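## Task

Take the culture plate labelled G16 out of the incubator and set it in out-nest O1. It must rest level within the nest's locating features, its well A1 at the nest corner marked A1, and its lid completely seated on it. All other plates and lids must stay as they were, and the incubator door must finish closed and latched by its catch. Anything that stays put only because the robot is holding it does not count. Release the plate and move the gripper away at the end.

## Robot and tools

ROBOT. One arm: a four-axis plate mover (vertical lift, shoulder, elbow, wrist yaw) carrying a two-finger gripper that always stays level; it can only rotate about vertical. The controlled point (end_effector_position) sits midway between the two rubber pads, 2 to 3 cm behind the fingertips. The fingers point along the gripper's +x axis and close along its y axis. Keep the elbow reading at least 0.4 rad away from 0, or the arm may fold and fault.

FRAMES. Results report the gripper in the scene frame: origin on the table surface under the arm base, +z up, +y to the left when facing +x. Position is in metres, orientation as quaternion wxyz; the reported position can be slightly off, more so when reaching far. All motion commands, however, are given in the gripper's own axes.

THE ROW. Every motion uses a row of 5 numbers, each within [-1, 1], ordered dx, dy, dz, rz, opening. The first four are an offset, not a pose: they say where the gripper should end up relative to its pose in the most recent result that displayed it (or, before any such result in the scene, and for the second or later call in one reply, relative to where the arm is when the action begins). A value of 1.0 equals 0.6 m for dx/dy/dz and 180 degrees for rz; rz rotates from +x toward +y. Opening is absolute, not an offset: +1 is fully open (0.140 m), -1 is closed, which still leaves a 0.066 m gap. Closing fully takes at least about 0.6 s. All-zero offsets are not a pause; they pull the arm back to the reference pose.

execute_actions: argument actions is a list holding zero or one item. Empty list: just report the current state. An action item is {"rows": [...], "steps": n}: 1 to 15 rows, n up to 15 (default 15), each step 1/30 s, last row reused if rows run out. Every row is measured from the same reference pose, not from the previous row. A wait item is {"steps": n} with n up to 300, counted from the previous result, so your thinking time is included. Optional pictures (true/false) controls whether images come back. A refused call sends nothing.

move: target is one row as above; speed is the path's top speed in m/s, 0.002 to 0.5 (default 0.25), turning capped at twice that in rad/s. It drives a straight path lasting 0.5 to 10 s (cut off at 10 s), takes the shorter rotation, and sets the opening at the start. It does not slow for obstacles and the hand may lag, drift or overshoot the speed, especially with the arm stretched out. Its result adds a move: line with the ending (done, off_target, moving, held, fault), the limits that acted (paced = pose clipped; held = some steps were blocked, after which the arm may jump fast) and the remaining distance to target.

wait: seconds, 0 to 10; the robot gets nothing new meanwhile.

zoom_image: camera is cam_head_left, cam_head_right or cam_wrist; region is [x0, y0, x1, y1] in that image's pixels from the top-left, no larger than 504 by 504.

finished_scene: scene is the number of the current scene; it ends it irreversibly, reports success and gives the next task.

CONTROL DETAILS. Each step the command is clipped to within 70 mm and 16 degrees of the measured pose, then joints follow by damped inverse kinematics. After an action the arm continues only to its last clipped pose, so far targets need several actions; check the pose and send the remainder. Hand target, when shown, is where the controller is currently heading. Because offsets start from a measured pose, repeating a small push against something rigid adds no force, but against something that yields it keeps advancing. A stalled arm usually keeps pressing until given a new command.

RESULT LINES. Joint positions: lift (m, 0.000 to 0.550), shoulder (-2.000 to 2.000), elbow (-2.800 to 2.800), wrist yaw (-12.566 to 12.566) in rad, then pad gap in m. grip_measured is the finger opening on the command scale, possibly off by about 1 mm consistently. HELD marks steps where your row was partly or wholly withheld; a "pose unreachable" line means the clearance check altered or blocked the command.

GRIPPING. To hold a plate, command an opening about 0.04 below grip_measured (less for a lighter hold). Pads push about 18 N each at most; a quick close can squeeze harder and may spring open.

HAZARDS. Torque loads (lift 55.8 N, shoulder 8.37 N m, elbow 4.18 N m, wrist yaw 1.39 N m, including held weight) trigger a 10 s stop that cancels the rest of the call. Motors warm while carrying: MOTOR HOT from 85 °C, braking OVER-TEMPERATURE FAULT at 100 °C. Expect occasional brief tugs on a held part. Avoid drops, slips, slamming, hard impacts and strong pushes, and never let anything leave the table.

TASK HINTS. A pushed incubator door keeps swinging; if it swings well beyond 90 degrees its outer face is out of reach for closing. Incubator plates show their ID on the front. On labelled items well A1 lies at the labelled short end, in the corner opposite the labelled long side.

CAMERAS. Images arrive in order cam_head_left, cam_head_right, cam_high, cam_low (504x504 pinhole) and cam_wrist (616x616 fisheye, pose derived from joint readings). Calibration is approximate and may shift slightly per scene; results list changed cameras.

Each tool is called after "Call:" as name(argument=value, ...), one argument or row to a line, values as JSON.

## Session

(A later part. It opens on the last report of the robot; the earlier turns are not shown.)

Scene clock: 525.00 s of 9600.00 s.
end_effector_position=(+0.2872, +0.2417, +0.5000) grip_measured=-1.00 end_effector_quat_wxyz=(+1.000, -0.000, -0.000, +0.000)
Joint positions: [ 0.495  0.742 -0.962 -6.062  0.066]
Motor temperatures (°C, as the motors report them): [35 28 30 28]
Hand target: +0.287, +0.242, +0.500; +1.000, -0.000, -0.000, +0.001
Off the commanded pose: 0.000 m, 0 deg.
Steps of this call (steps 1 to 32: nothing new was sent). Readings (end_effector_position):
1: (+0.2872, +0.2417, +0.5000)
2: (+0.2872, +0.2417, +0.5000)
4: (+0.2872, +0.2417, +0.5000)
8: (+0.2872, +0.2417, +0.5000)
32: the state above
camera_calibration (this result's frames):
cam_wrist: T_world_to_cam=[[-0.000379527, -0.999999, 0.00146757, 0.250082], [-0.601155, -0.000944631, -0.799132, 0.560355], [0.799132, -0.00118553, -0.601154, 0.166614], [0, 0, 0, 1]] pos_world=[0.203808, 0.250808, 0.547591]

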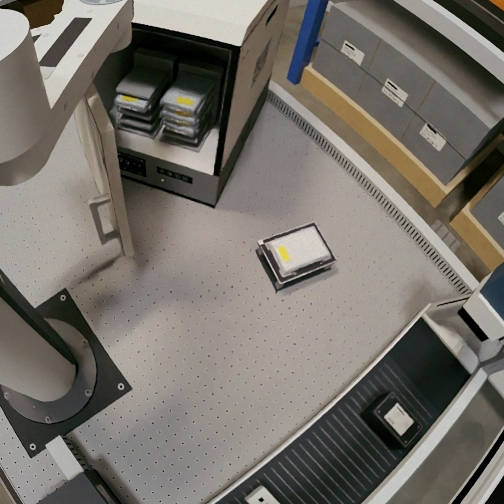

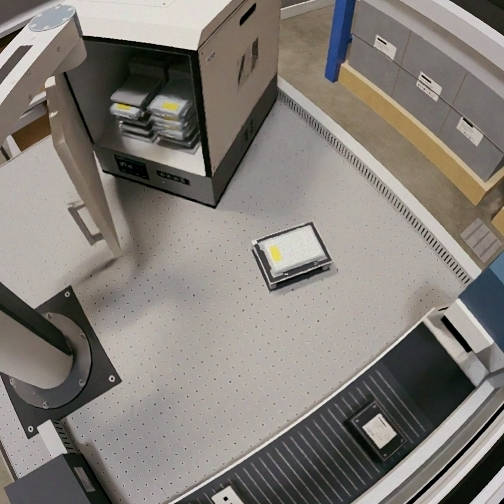

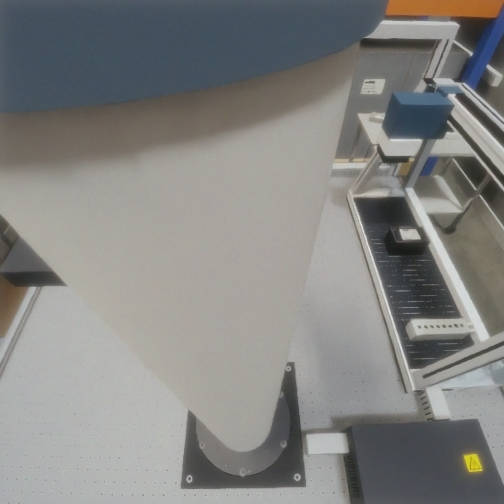

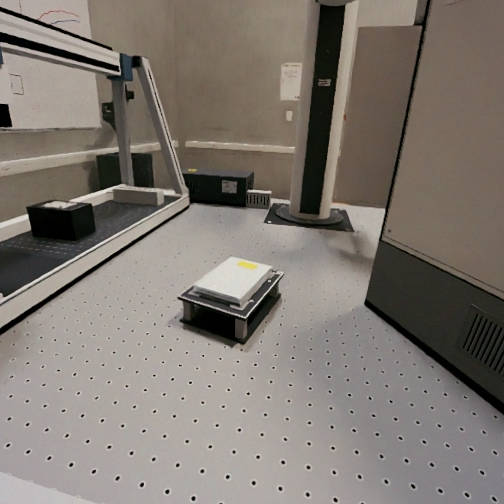

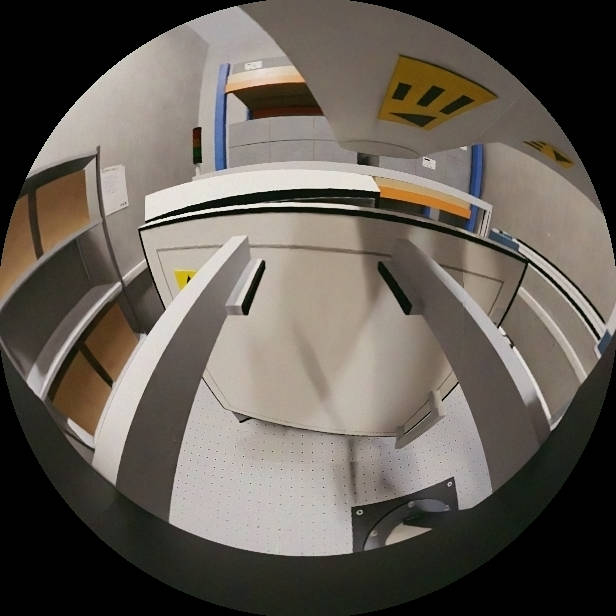

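Call:
move(
  target=[0.0133, -0.0027, 0, 0, -1],
  speed=0.025,
)

Call:
move(
  target=[0.2538, -0.101, 0, 0.1778, -1],
  speed=0.12,
)

Call:
wait(
  seconds=0.7,
)

Scene clock: 543.83 s of 9600.00 s.
end_effector_position=(+0.2952, +0.2401, +0.5000) grip_measured=-1.00 end_effector_quat_wxyz=(+1.000, -0.000, -0.000, +0.000)
Joint positions: [ 0.495  0.706 -0.952 -6.038  0.066]
Motor temperatures (°C, as the motors report them): [35 28 30 28]
Hand target: +0.295, +0.240, +0.500; +1.000, -0.000, -0.000, +0.000
Off the commanded pose: 0.000 m, 0 deg.
After step 90, 15.13 s passed at rest.
move: done
camera_calibration (this result's frames):
cam_wrist: T_world_to_cam=[[-0.000856282, -0.999999, 0.00146757, 0.248589], [-0.601155, -0.000658027, -0.799132, 0.565077], [0.799132, -0.00156652, -0.601154, 0.160333], [0, 0, 0, 1]] pos_world=[0.211785, 0.249212, 0.547591]

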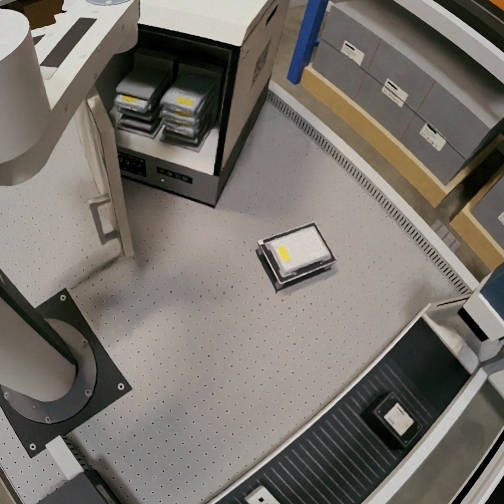

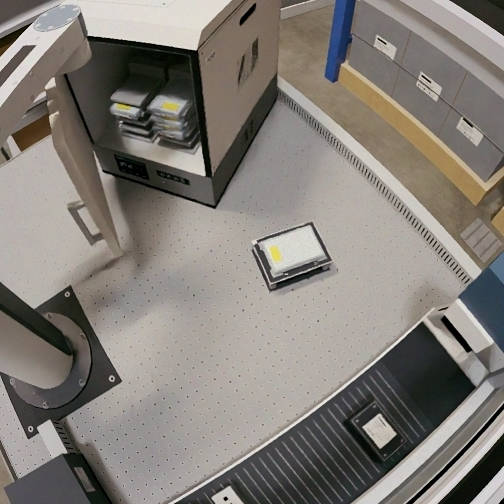

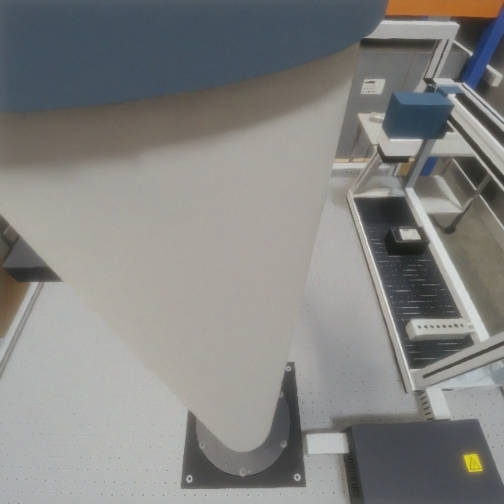

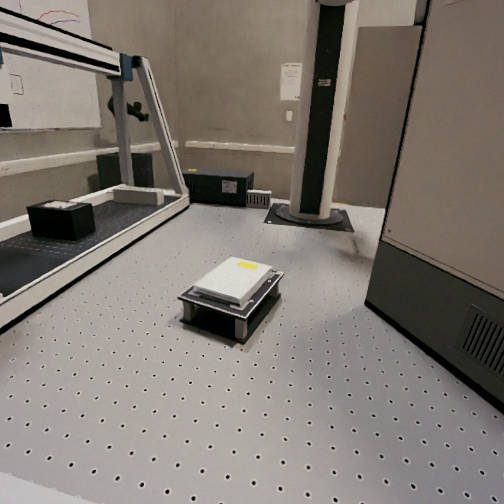

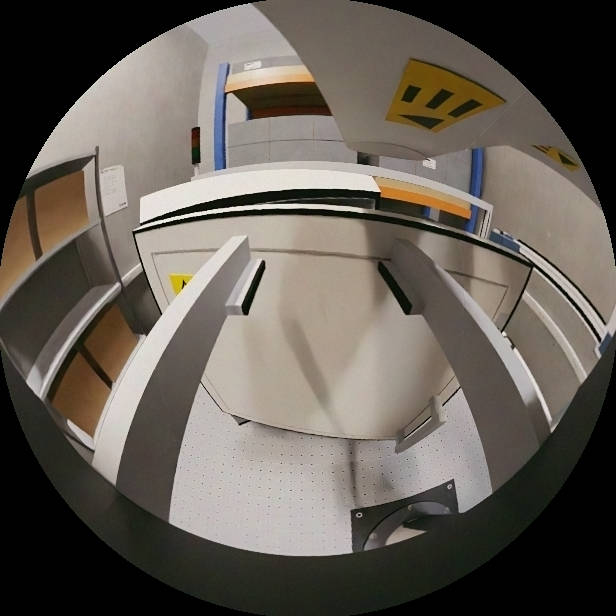

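Scene clock: 546.47 s of 9600.00 s.
end_effector_position=(+0.4474, +0.1792, +0.5000) grip_measured=-1.00 end_effector_quat_wxyz=(+0.961, -0.000, -0.000, +0.276)
Joint positions: [ 0.495 -0.41  -0.716 -4.598  0.066]
Motor temperatures (°C, as the motors report them): [35 28 30 28]
Hand target: +0.447, +0.179, +0.500; +0.961, -0.000, -0.000, +0.276
Off the commanded pose: 0.000 m, 0 deg.
move: done
camera_calibration (this result's frames):
cam_wrist: T_world_to_cam=[[0.528724, -0.848792, 0.00146757, -0.0761296], [-0.509636, -0.318841, -0.799132, 0.672611], [0.678765, 0.421773, -0.601154, 0.0165896], [0, 0, 0, 1]] pos_world=[0.371778, 0.142841, 0.54759]

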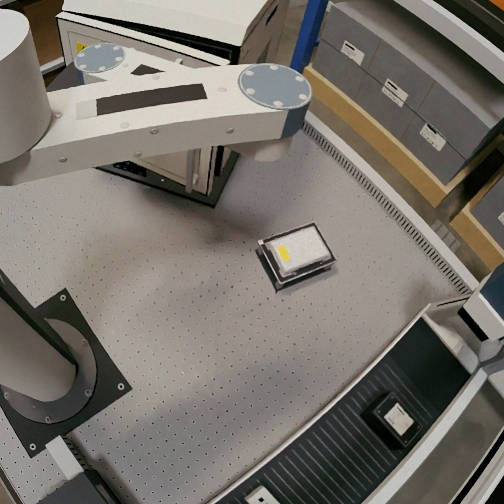

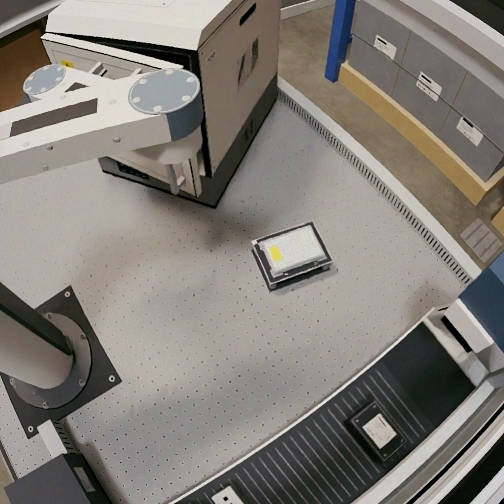

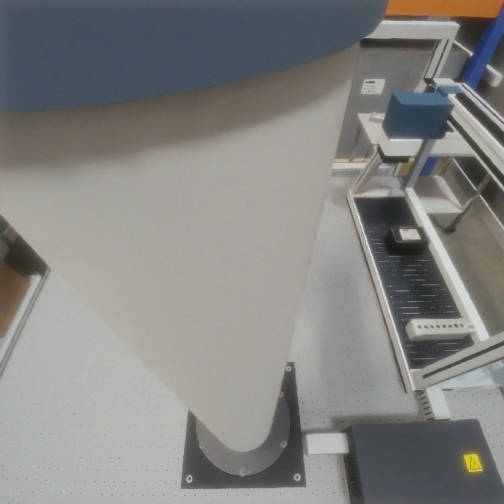

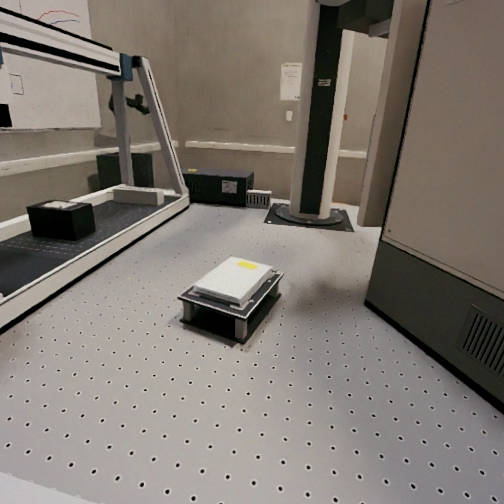

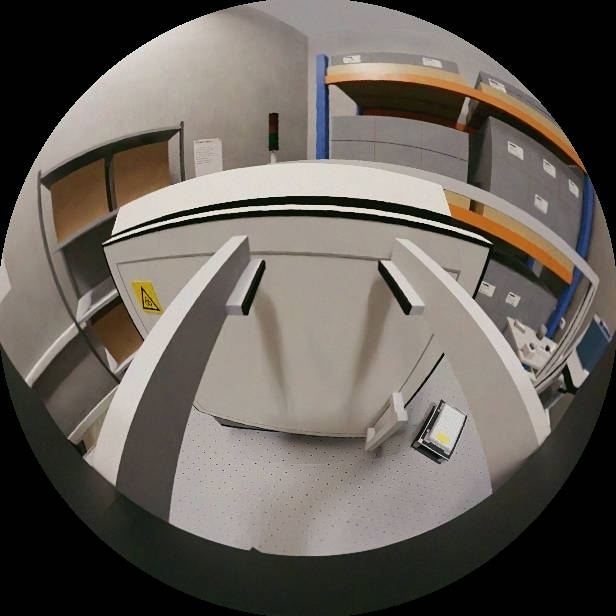

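Scene clock: 547.17 s of 9600.00 s.
end_effector_position=(+0.4474, +0.1792, +0.5000) grip_measured=-1.00 end_effector_quat_wxyz=(+0.961, -0.000, -0.000, +0.276)
Joint positions: [ 0.495 -0.41  -0.716 -4.598  0.066]
Motor temperatures (°C, as the motors report them): [35 28 30 28]
Hand target: +0.447, +0.179, +0.500; +0.961, -0.000, -0.000, +0.276
Off the commanded pose: 0.000 m, 0 deg.
Steps of this call (steps 1 to 21: nothing new was sent). Readings (end_effector_position):
1: (+0.4474, +0.1792, +0.5000)
2: (+0.4474, +0.1792, +0.5000)
4: (+0.4474, +0.1792, +0.5000)
8: (+0.4474, +0.1792, +0.5000)
21: the state above
camera_calibration (this result's frames):
cam_wrist: T_world_to_cam=[[0.528745, -0.848779, 0.00146757, -0.0761346], [-0.509628, -0.318853, -0.799132, 0.67261], [0.678755, 0.421789, -0.601154, 0.0165912], [0, 0, 0, 1]] pos_world=[0.371775, 0.142845, 0.54759]

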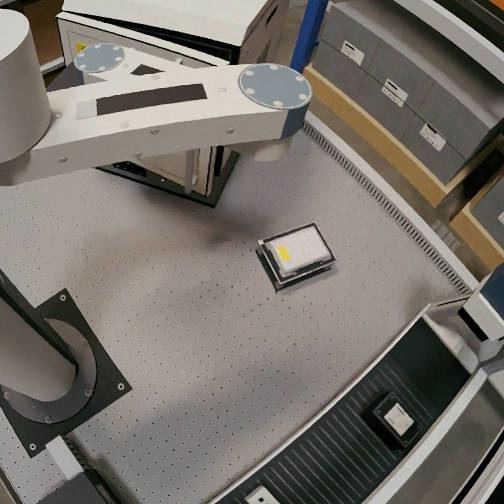

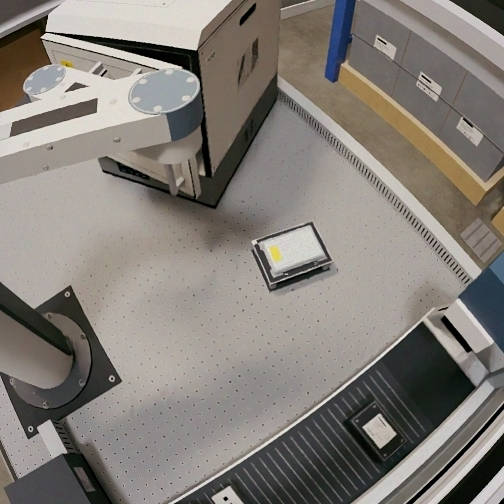

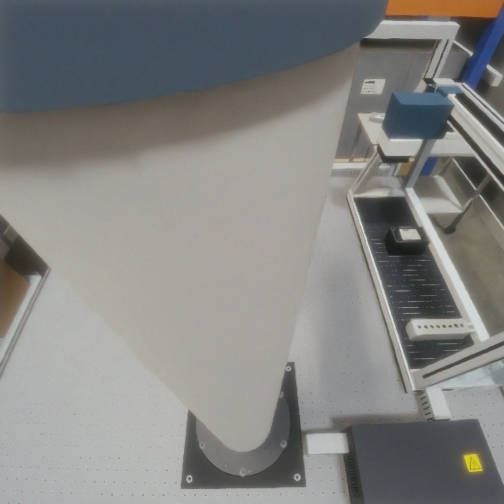

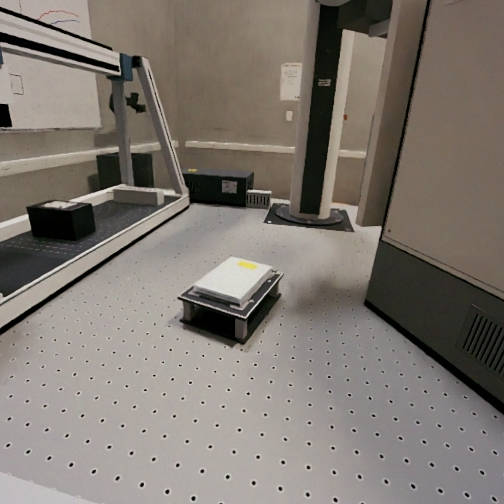

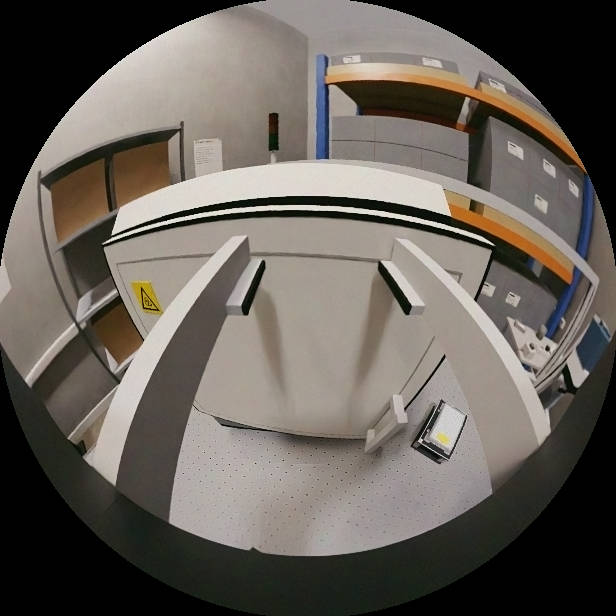

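Call:
zoom_image(
  camera="cam_wrist",
  region=[430, 195, 510, 265],
)

Call:
zoom_image(
  camera="cam_wrist",
  region=[95, 200, 165, 265],
)

Region (430, 195, 510, 265) of cam_wrist's 616x616 image, scaled by 6.300, with more detail than that image has; it fills the top 441 rows of this view, and the rest is white.

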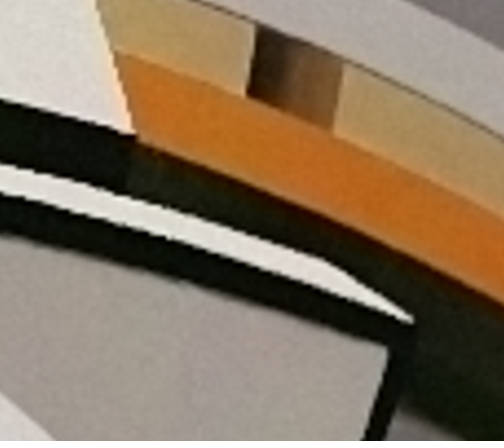

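Region (95, 200, 165, 265) of cam_wrist's 616x616 image, scaled by 7.200, with more detail than that image has; it fills the top 468 rows of this view, and the rest is white.

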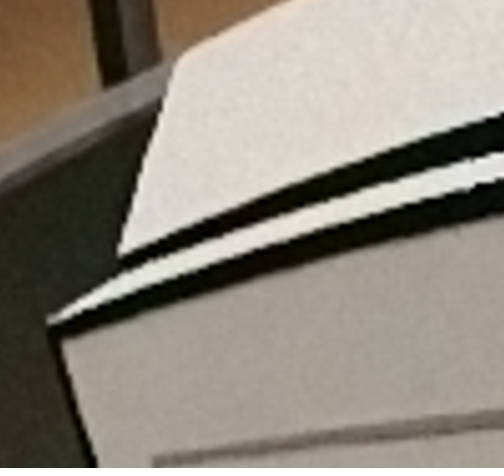

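Call:
move(
  target=[0.059, 0, 0, 0, -1],
  speed=0.03,
)

Call:
zoom_image(
  camera="cam_wrist",
  region=[430, 195, 510, 265],
)

Call:
zoom_image(
  camera="cam_low",
  region=[340, 0, 460, 260],
)

Scene clock: 567.87 s of 9600.00 s.
end_effector_position=(+0.4775, +0.1977, +0.5000) grip_measured=-1.00 end_effector_quat_wxyz=(+0.961, -0.000, -0.000, +0.275)
Joint positions: [ 0.495 -0.38  -0.867 -4.479  0.066]
Motor temperatures (°C, as the motors report them): [35 28 30 28]
Hand target: +0.477, +0.198, +0.500; +0.961, -0.000, -0.000, +0.276
Off the commanded pose: 0.000 m, 0 deg.
After step 90, 16.30 s passed at rest.
move: done
camera_calibration (this result's frames):
cam_wrist: T_world_to_cam=[[0.527667, -0.84945, 0.00146757, -0.0757254], [-0.510032, -0.318206, -0.799132, 0.693916], [0.679289, 0.420927, -0.601154, -0.0117304], [0, 0, 0, 1]] pos_world=[0.401846, 0.161421, 0.54759]

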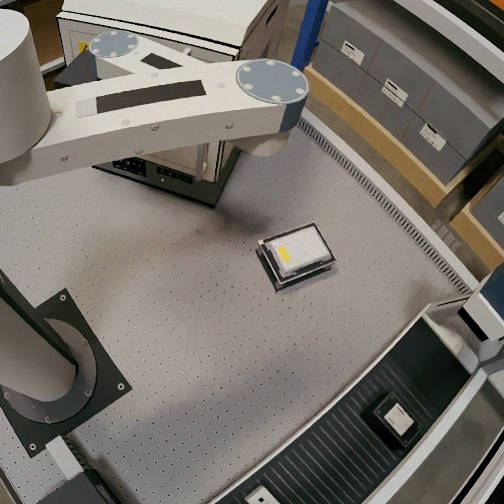

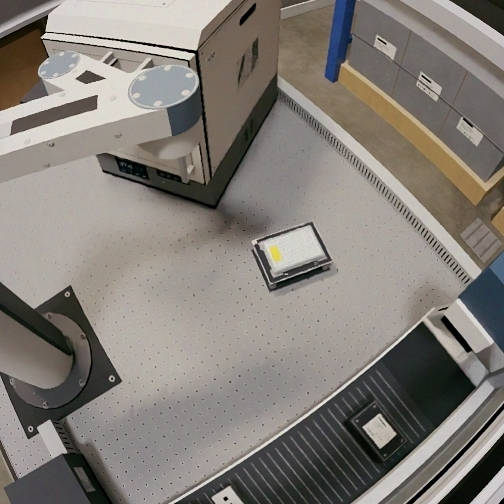

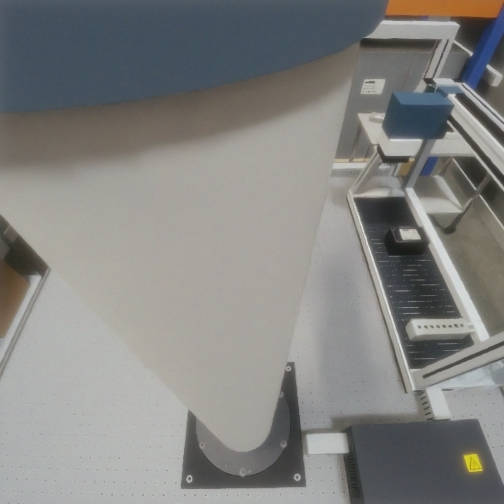

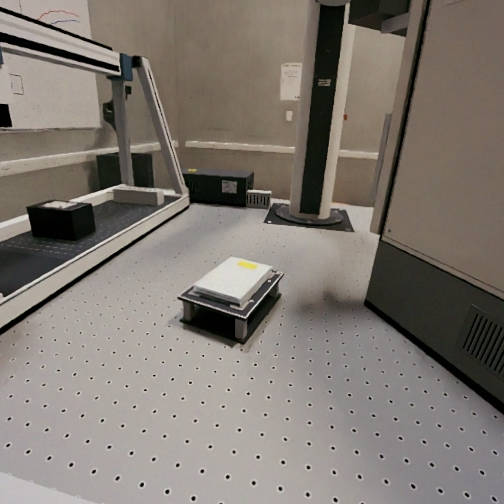

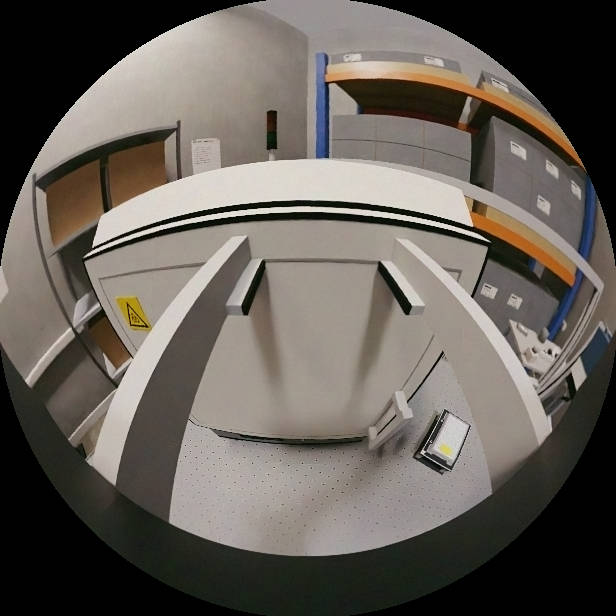

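Region (430, 195, 510, 265) of cam_wrist's 616x616 image, scaled by 6.300, with more detail than that image has; it fills the top 441 rows of this view, and the rest is white.

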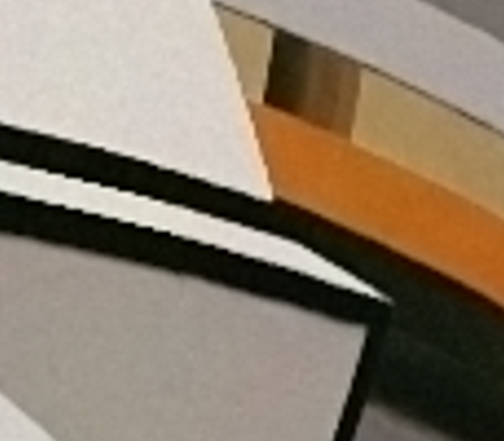

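Region (340, 0, 460, 260) of cam_low's 504x504 image, scaled by 1.938, with more detail than that image has; it fills the left 233 columns of this view, and the rest is white.

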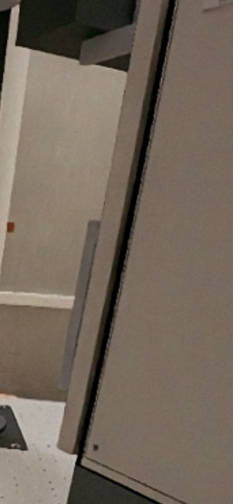

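Call:
move(
  target=[0.0055, 0, 0, 0, -1],
  speed=0.012,
)

Call:
zoom_image(
  camera="cam_wrist",
  region=[430, 195, 510, 265],
)

Call:
zoom_image(
  camera="cam_low",
  region=[340, 0, 460, 260],
)

Scene clock: 578.87 s of 9600.00 s.
end_effector_position=(+0.4803, +0.1993, +0.5000) grip_measured=-1.00 end_effector_quat_wxyz=(+0.962, -0.000, -0.000, +0.275)
Joint positions: [ 0.495 -0.377 -0.881 -4.469  0.066]
Motor temperatures (°C, as the motors report them): [35 28 30 28]
Hand target: +0.480, +0.199, +0.500; +0.961, -0.000, -0.000, +0.275
Off the commanded pose: 0.000 m, 0 deg.
After step 90, 7.30 s passed at rest.
move: done
camera_calibration (this result's frames):
cam_wrist: T_world_to_cam=[[0.527303, -0.849676, 0.00146757, -0.0756184], [-0.510169, -0.317987, -0.799132, 0.695897], [0.67947, 0.420636, -0.601154, -0.0143633], [0, 0, 0, 1]] pos_world=[0.404658, 0.163077, 0.54759]

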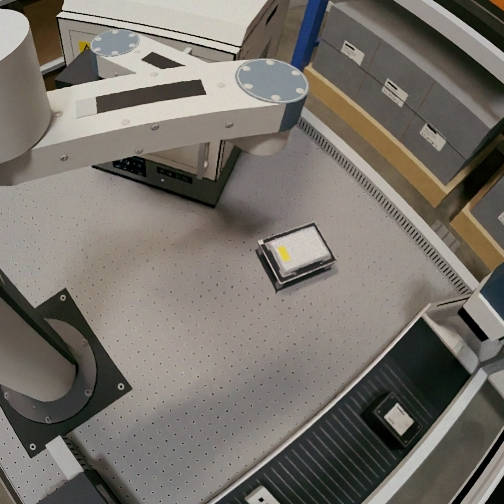

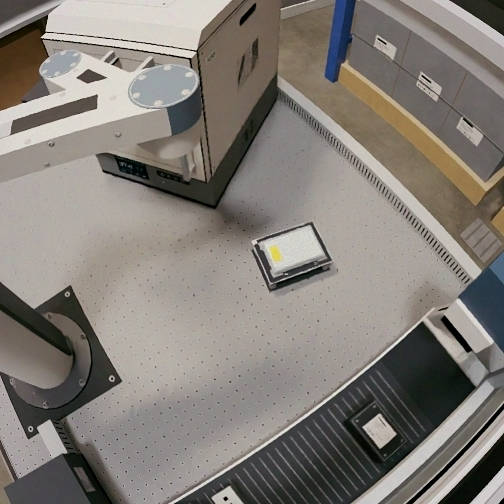

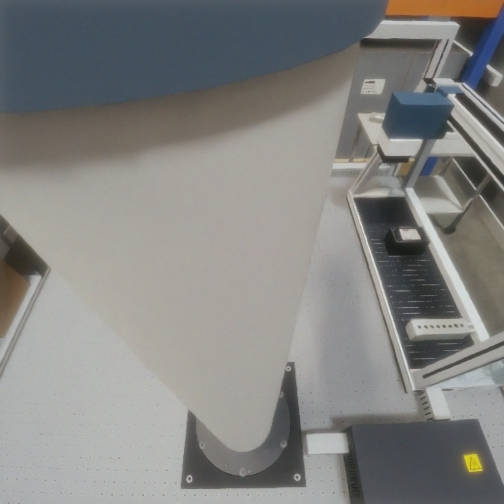

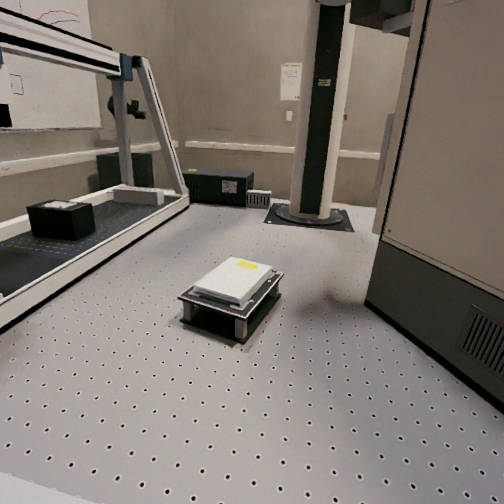

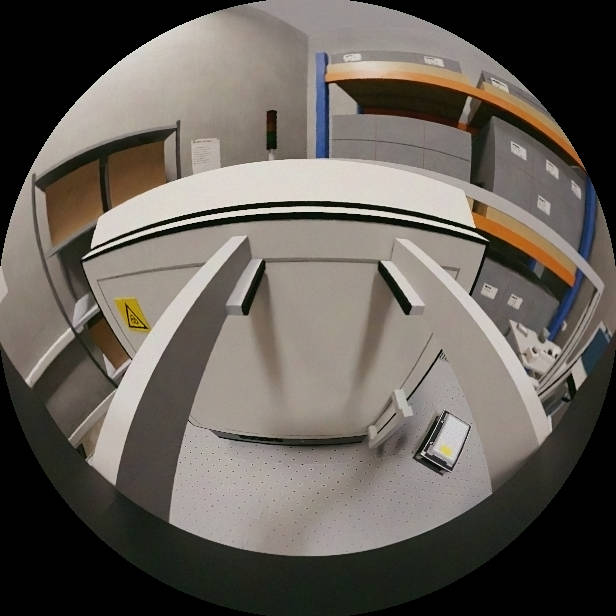

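Region (430, 195, 510, 265) of cam_wrist's 616x616 image, scaled by 6.300, with more detail than that image has; it fills the top 441 rows of this view, and the rest is white.

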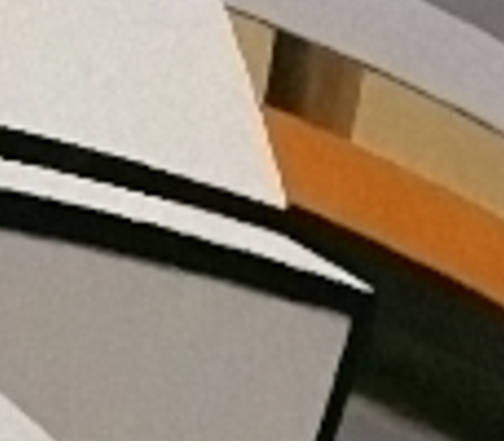

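Region (340, 0, 460, 260) of cam_low's 504x504 image, scaled by 1.938, with more detail than that image has; it fills the left 233 columns of this view, and the rest is white.

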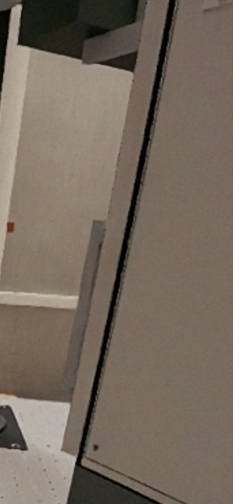

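Call:
move(
  target=[-0.15, -0.35, 0, 0, -1],
  speed=0.3,
)

Scene clock: 586.00 s of 9600.00 s.
end_effector_position=(+0.5147, -0.0266, +0.5000) grip_measured=-1.00 end_effector_quat_wxyz=(+0.962, -0.000, -0.000, +0.274)
Joint positions: [ 0.495 -1.372 -0.959 -3.396  0.066]
Motor temperatures (°C, as the motors report them): [35 28 30 28]
Hand target: +0.515, -0.026, +0.500; +0.962, -0.000, -0.000, +0.275
Off the commanded pose: 0.000 m, 0 deg.
After step 90, 2.80 s passed at rest.
move: done
camera_calibration (this result's frames):
cam_wrist: T_world_to_cam=[[0.526849, -0.849957, 0.00146757, -0.285512], [-0.510338, -0.317715, -0.799132, 0.641655], [0.679694, 0.420273, -0.601154, 0.0572292], [0, 0, 0, 1]] pos_world=[0.438985, -0.0628614, 0.54759]

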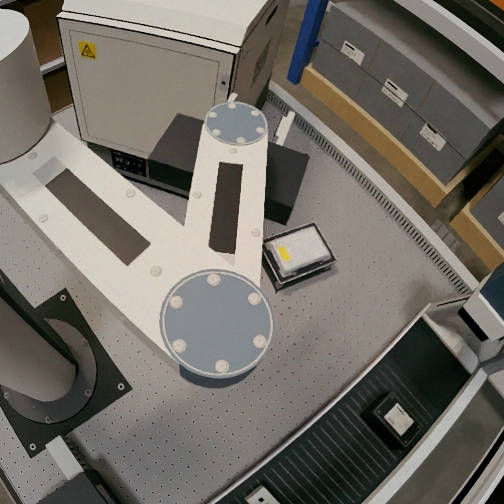

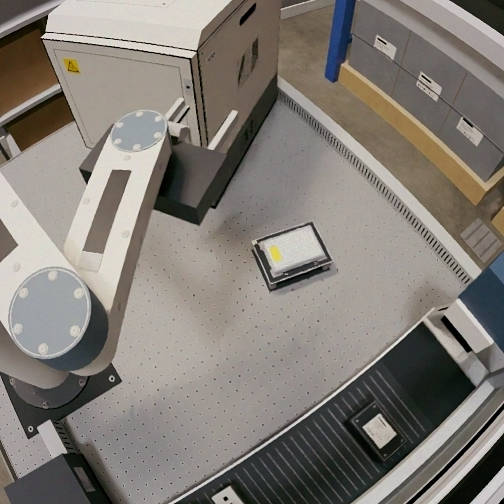

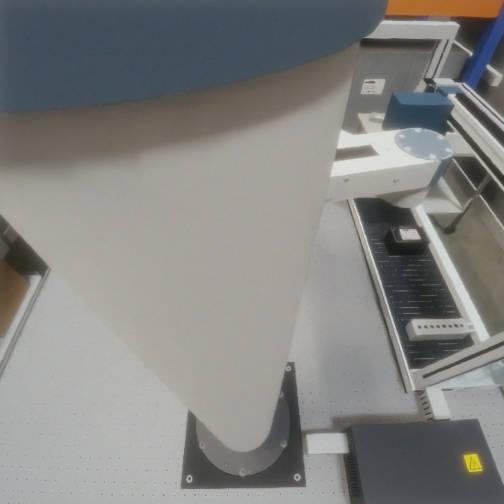

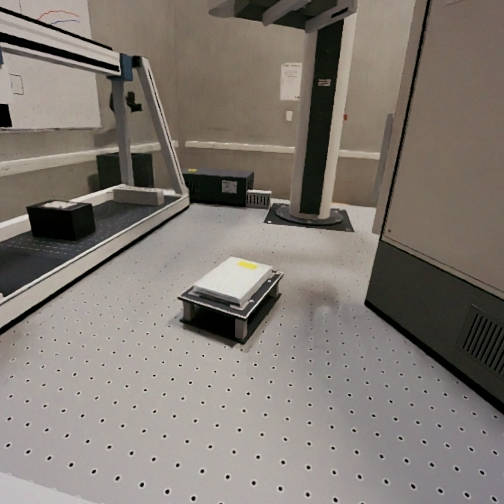

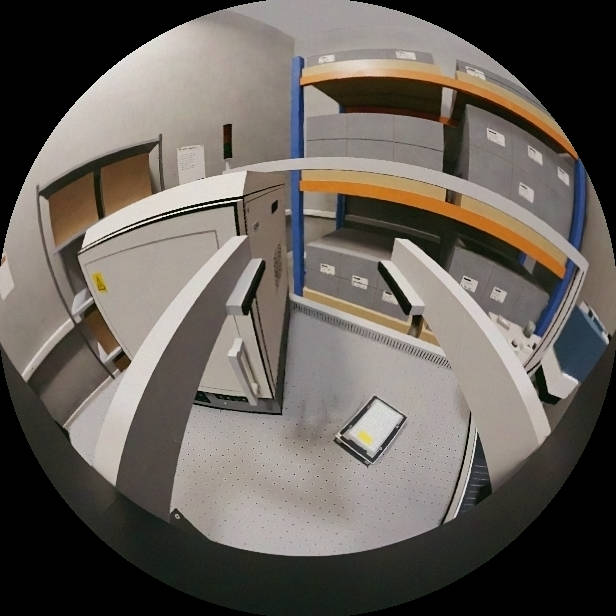

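Call:
wait(
  seconds=2,
)

Call:
zoom_image(
  camera="cam_low",
  region=[340, 0, 460, 260],
)

Call:
zoom_image(
  camera="cam_wrist",
  region=[200, 170, 290, 250],
)

Call:
zoom_image(
  camera="cam_low",
  region=[175, 250, 295, 325],
)

Scene clock: 591.40 s of 9600.00 s.
end_effector_position=(+0.5147, -0.0266, +0.5000) grip_measured=-1.00 end_effector_quat_wxyz=(+0.962, -0.000, -0.000, +0.274)
Joint positions: [ 0.495 -1.372 -0.959 -3.396  0.066]
Motor temperatures (°C, as the motors report them): [35 28 30 28]
Hand target: +0.515, -0.026, +0.500; +0.962, -0.000, -0.000, +0.275
Off the commanded pose: 0.000 m, 0 deg.
Steps of this call (steps 1 to 90: nothing new was sent; then 2.40 s passed at rest). Readings (end_effector_position):
1: (+0.5147, -0.0266, +0.5000)
2: (+0.5147, -0.0266, +0.5000)
4: (+0.5147, -0.0266, +0.5000)
8: (+0.5147, -0.0266, +0.5000)
90: the state above
camera_calibration (this result's frames):
cam_wrist: T_world_to_cam=[[0.526849, -0.849957, 0.00146757, -0.285512], [-0.510338, -0.317715, -0.799132, 0.641655], [0.679694, 0.420273, -0.601154, 0.0572292], [0, 0, 0, 1]] pos_world=[0.438985, -0.0628614, 0.54759]

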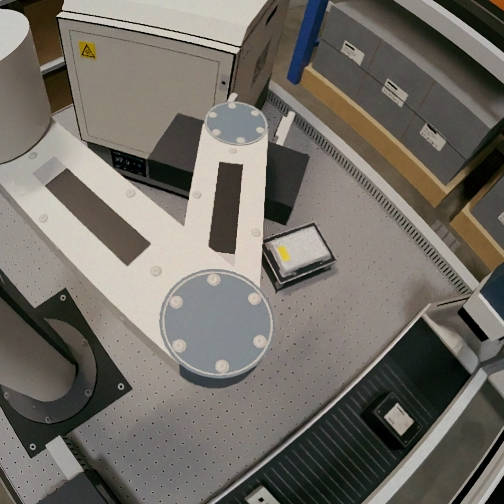

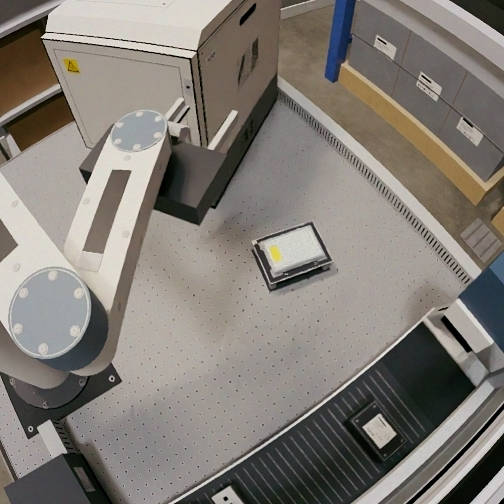

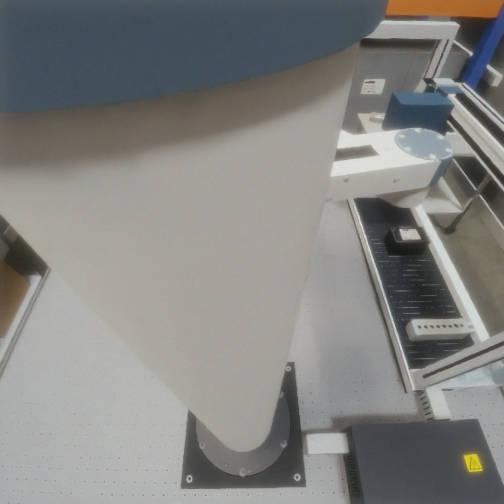

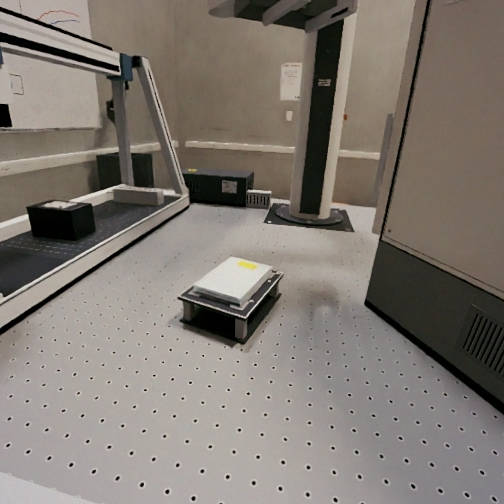

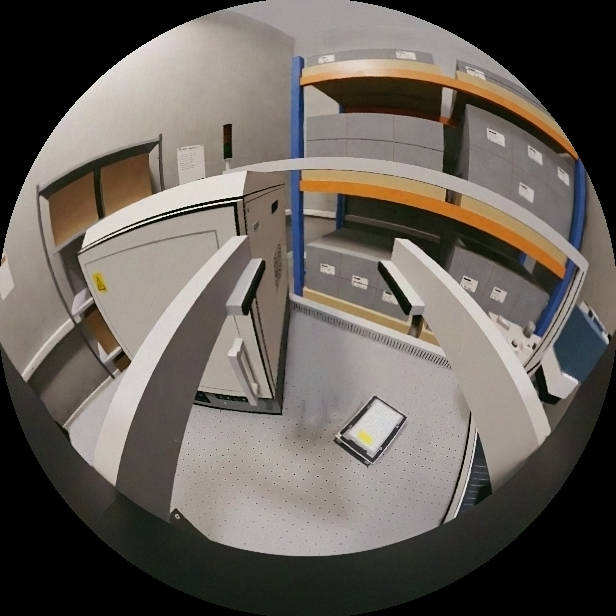

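Region (340, 0, 460, 260) of cam_low's 504x504 image, scaled by 1.938, with more detail than that image has; it fills the left 233 columns of this view, and the rest is white.

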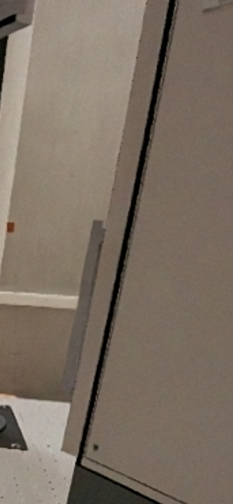

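Region (200, 170, 290, 250) of cam_wrist's 616x616 image, scaled by 5.600, with more detail than that image has.

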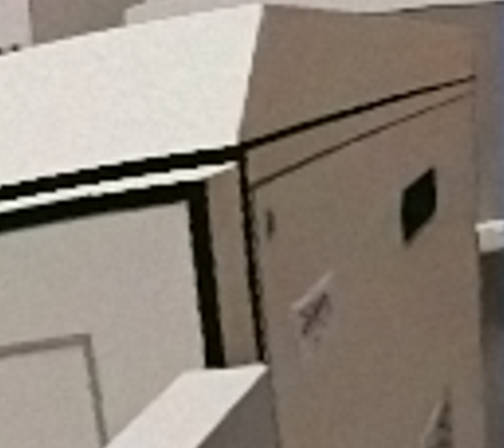

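Region (175, 250, 295, 325) of cam_low's 504x504 image, scaled by 4.200, with more detail than that image has; it fills the top 315 rows of this view, and the rest is white.

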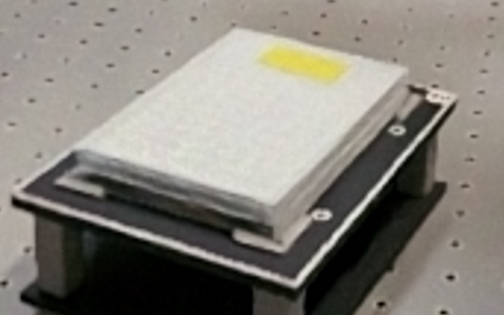

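The door stayed shut after the arm moved away, and the plate is sitting flat in the nest. I'm ending the scene.

Call:
finished_scene(
  scene=2,
)

The scene is finished: the task was done.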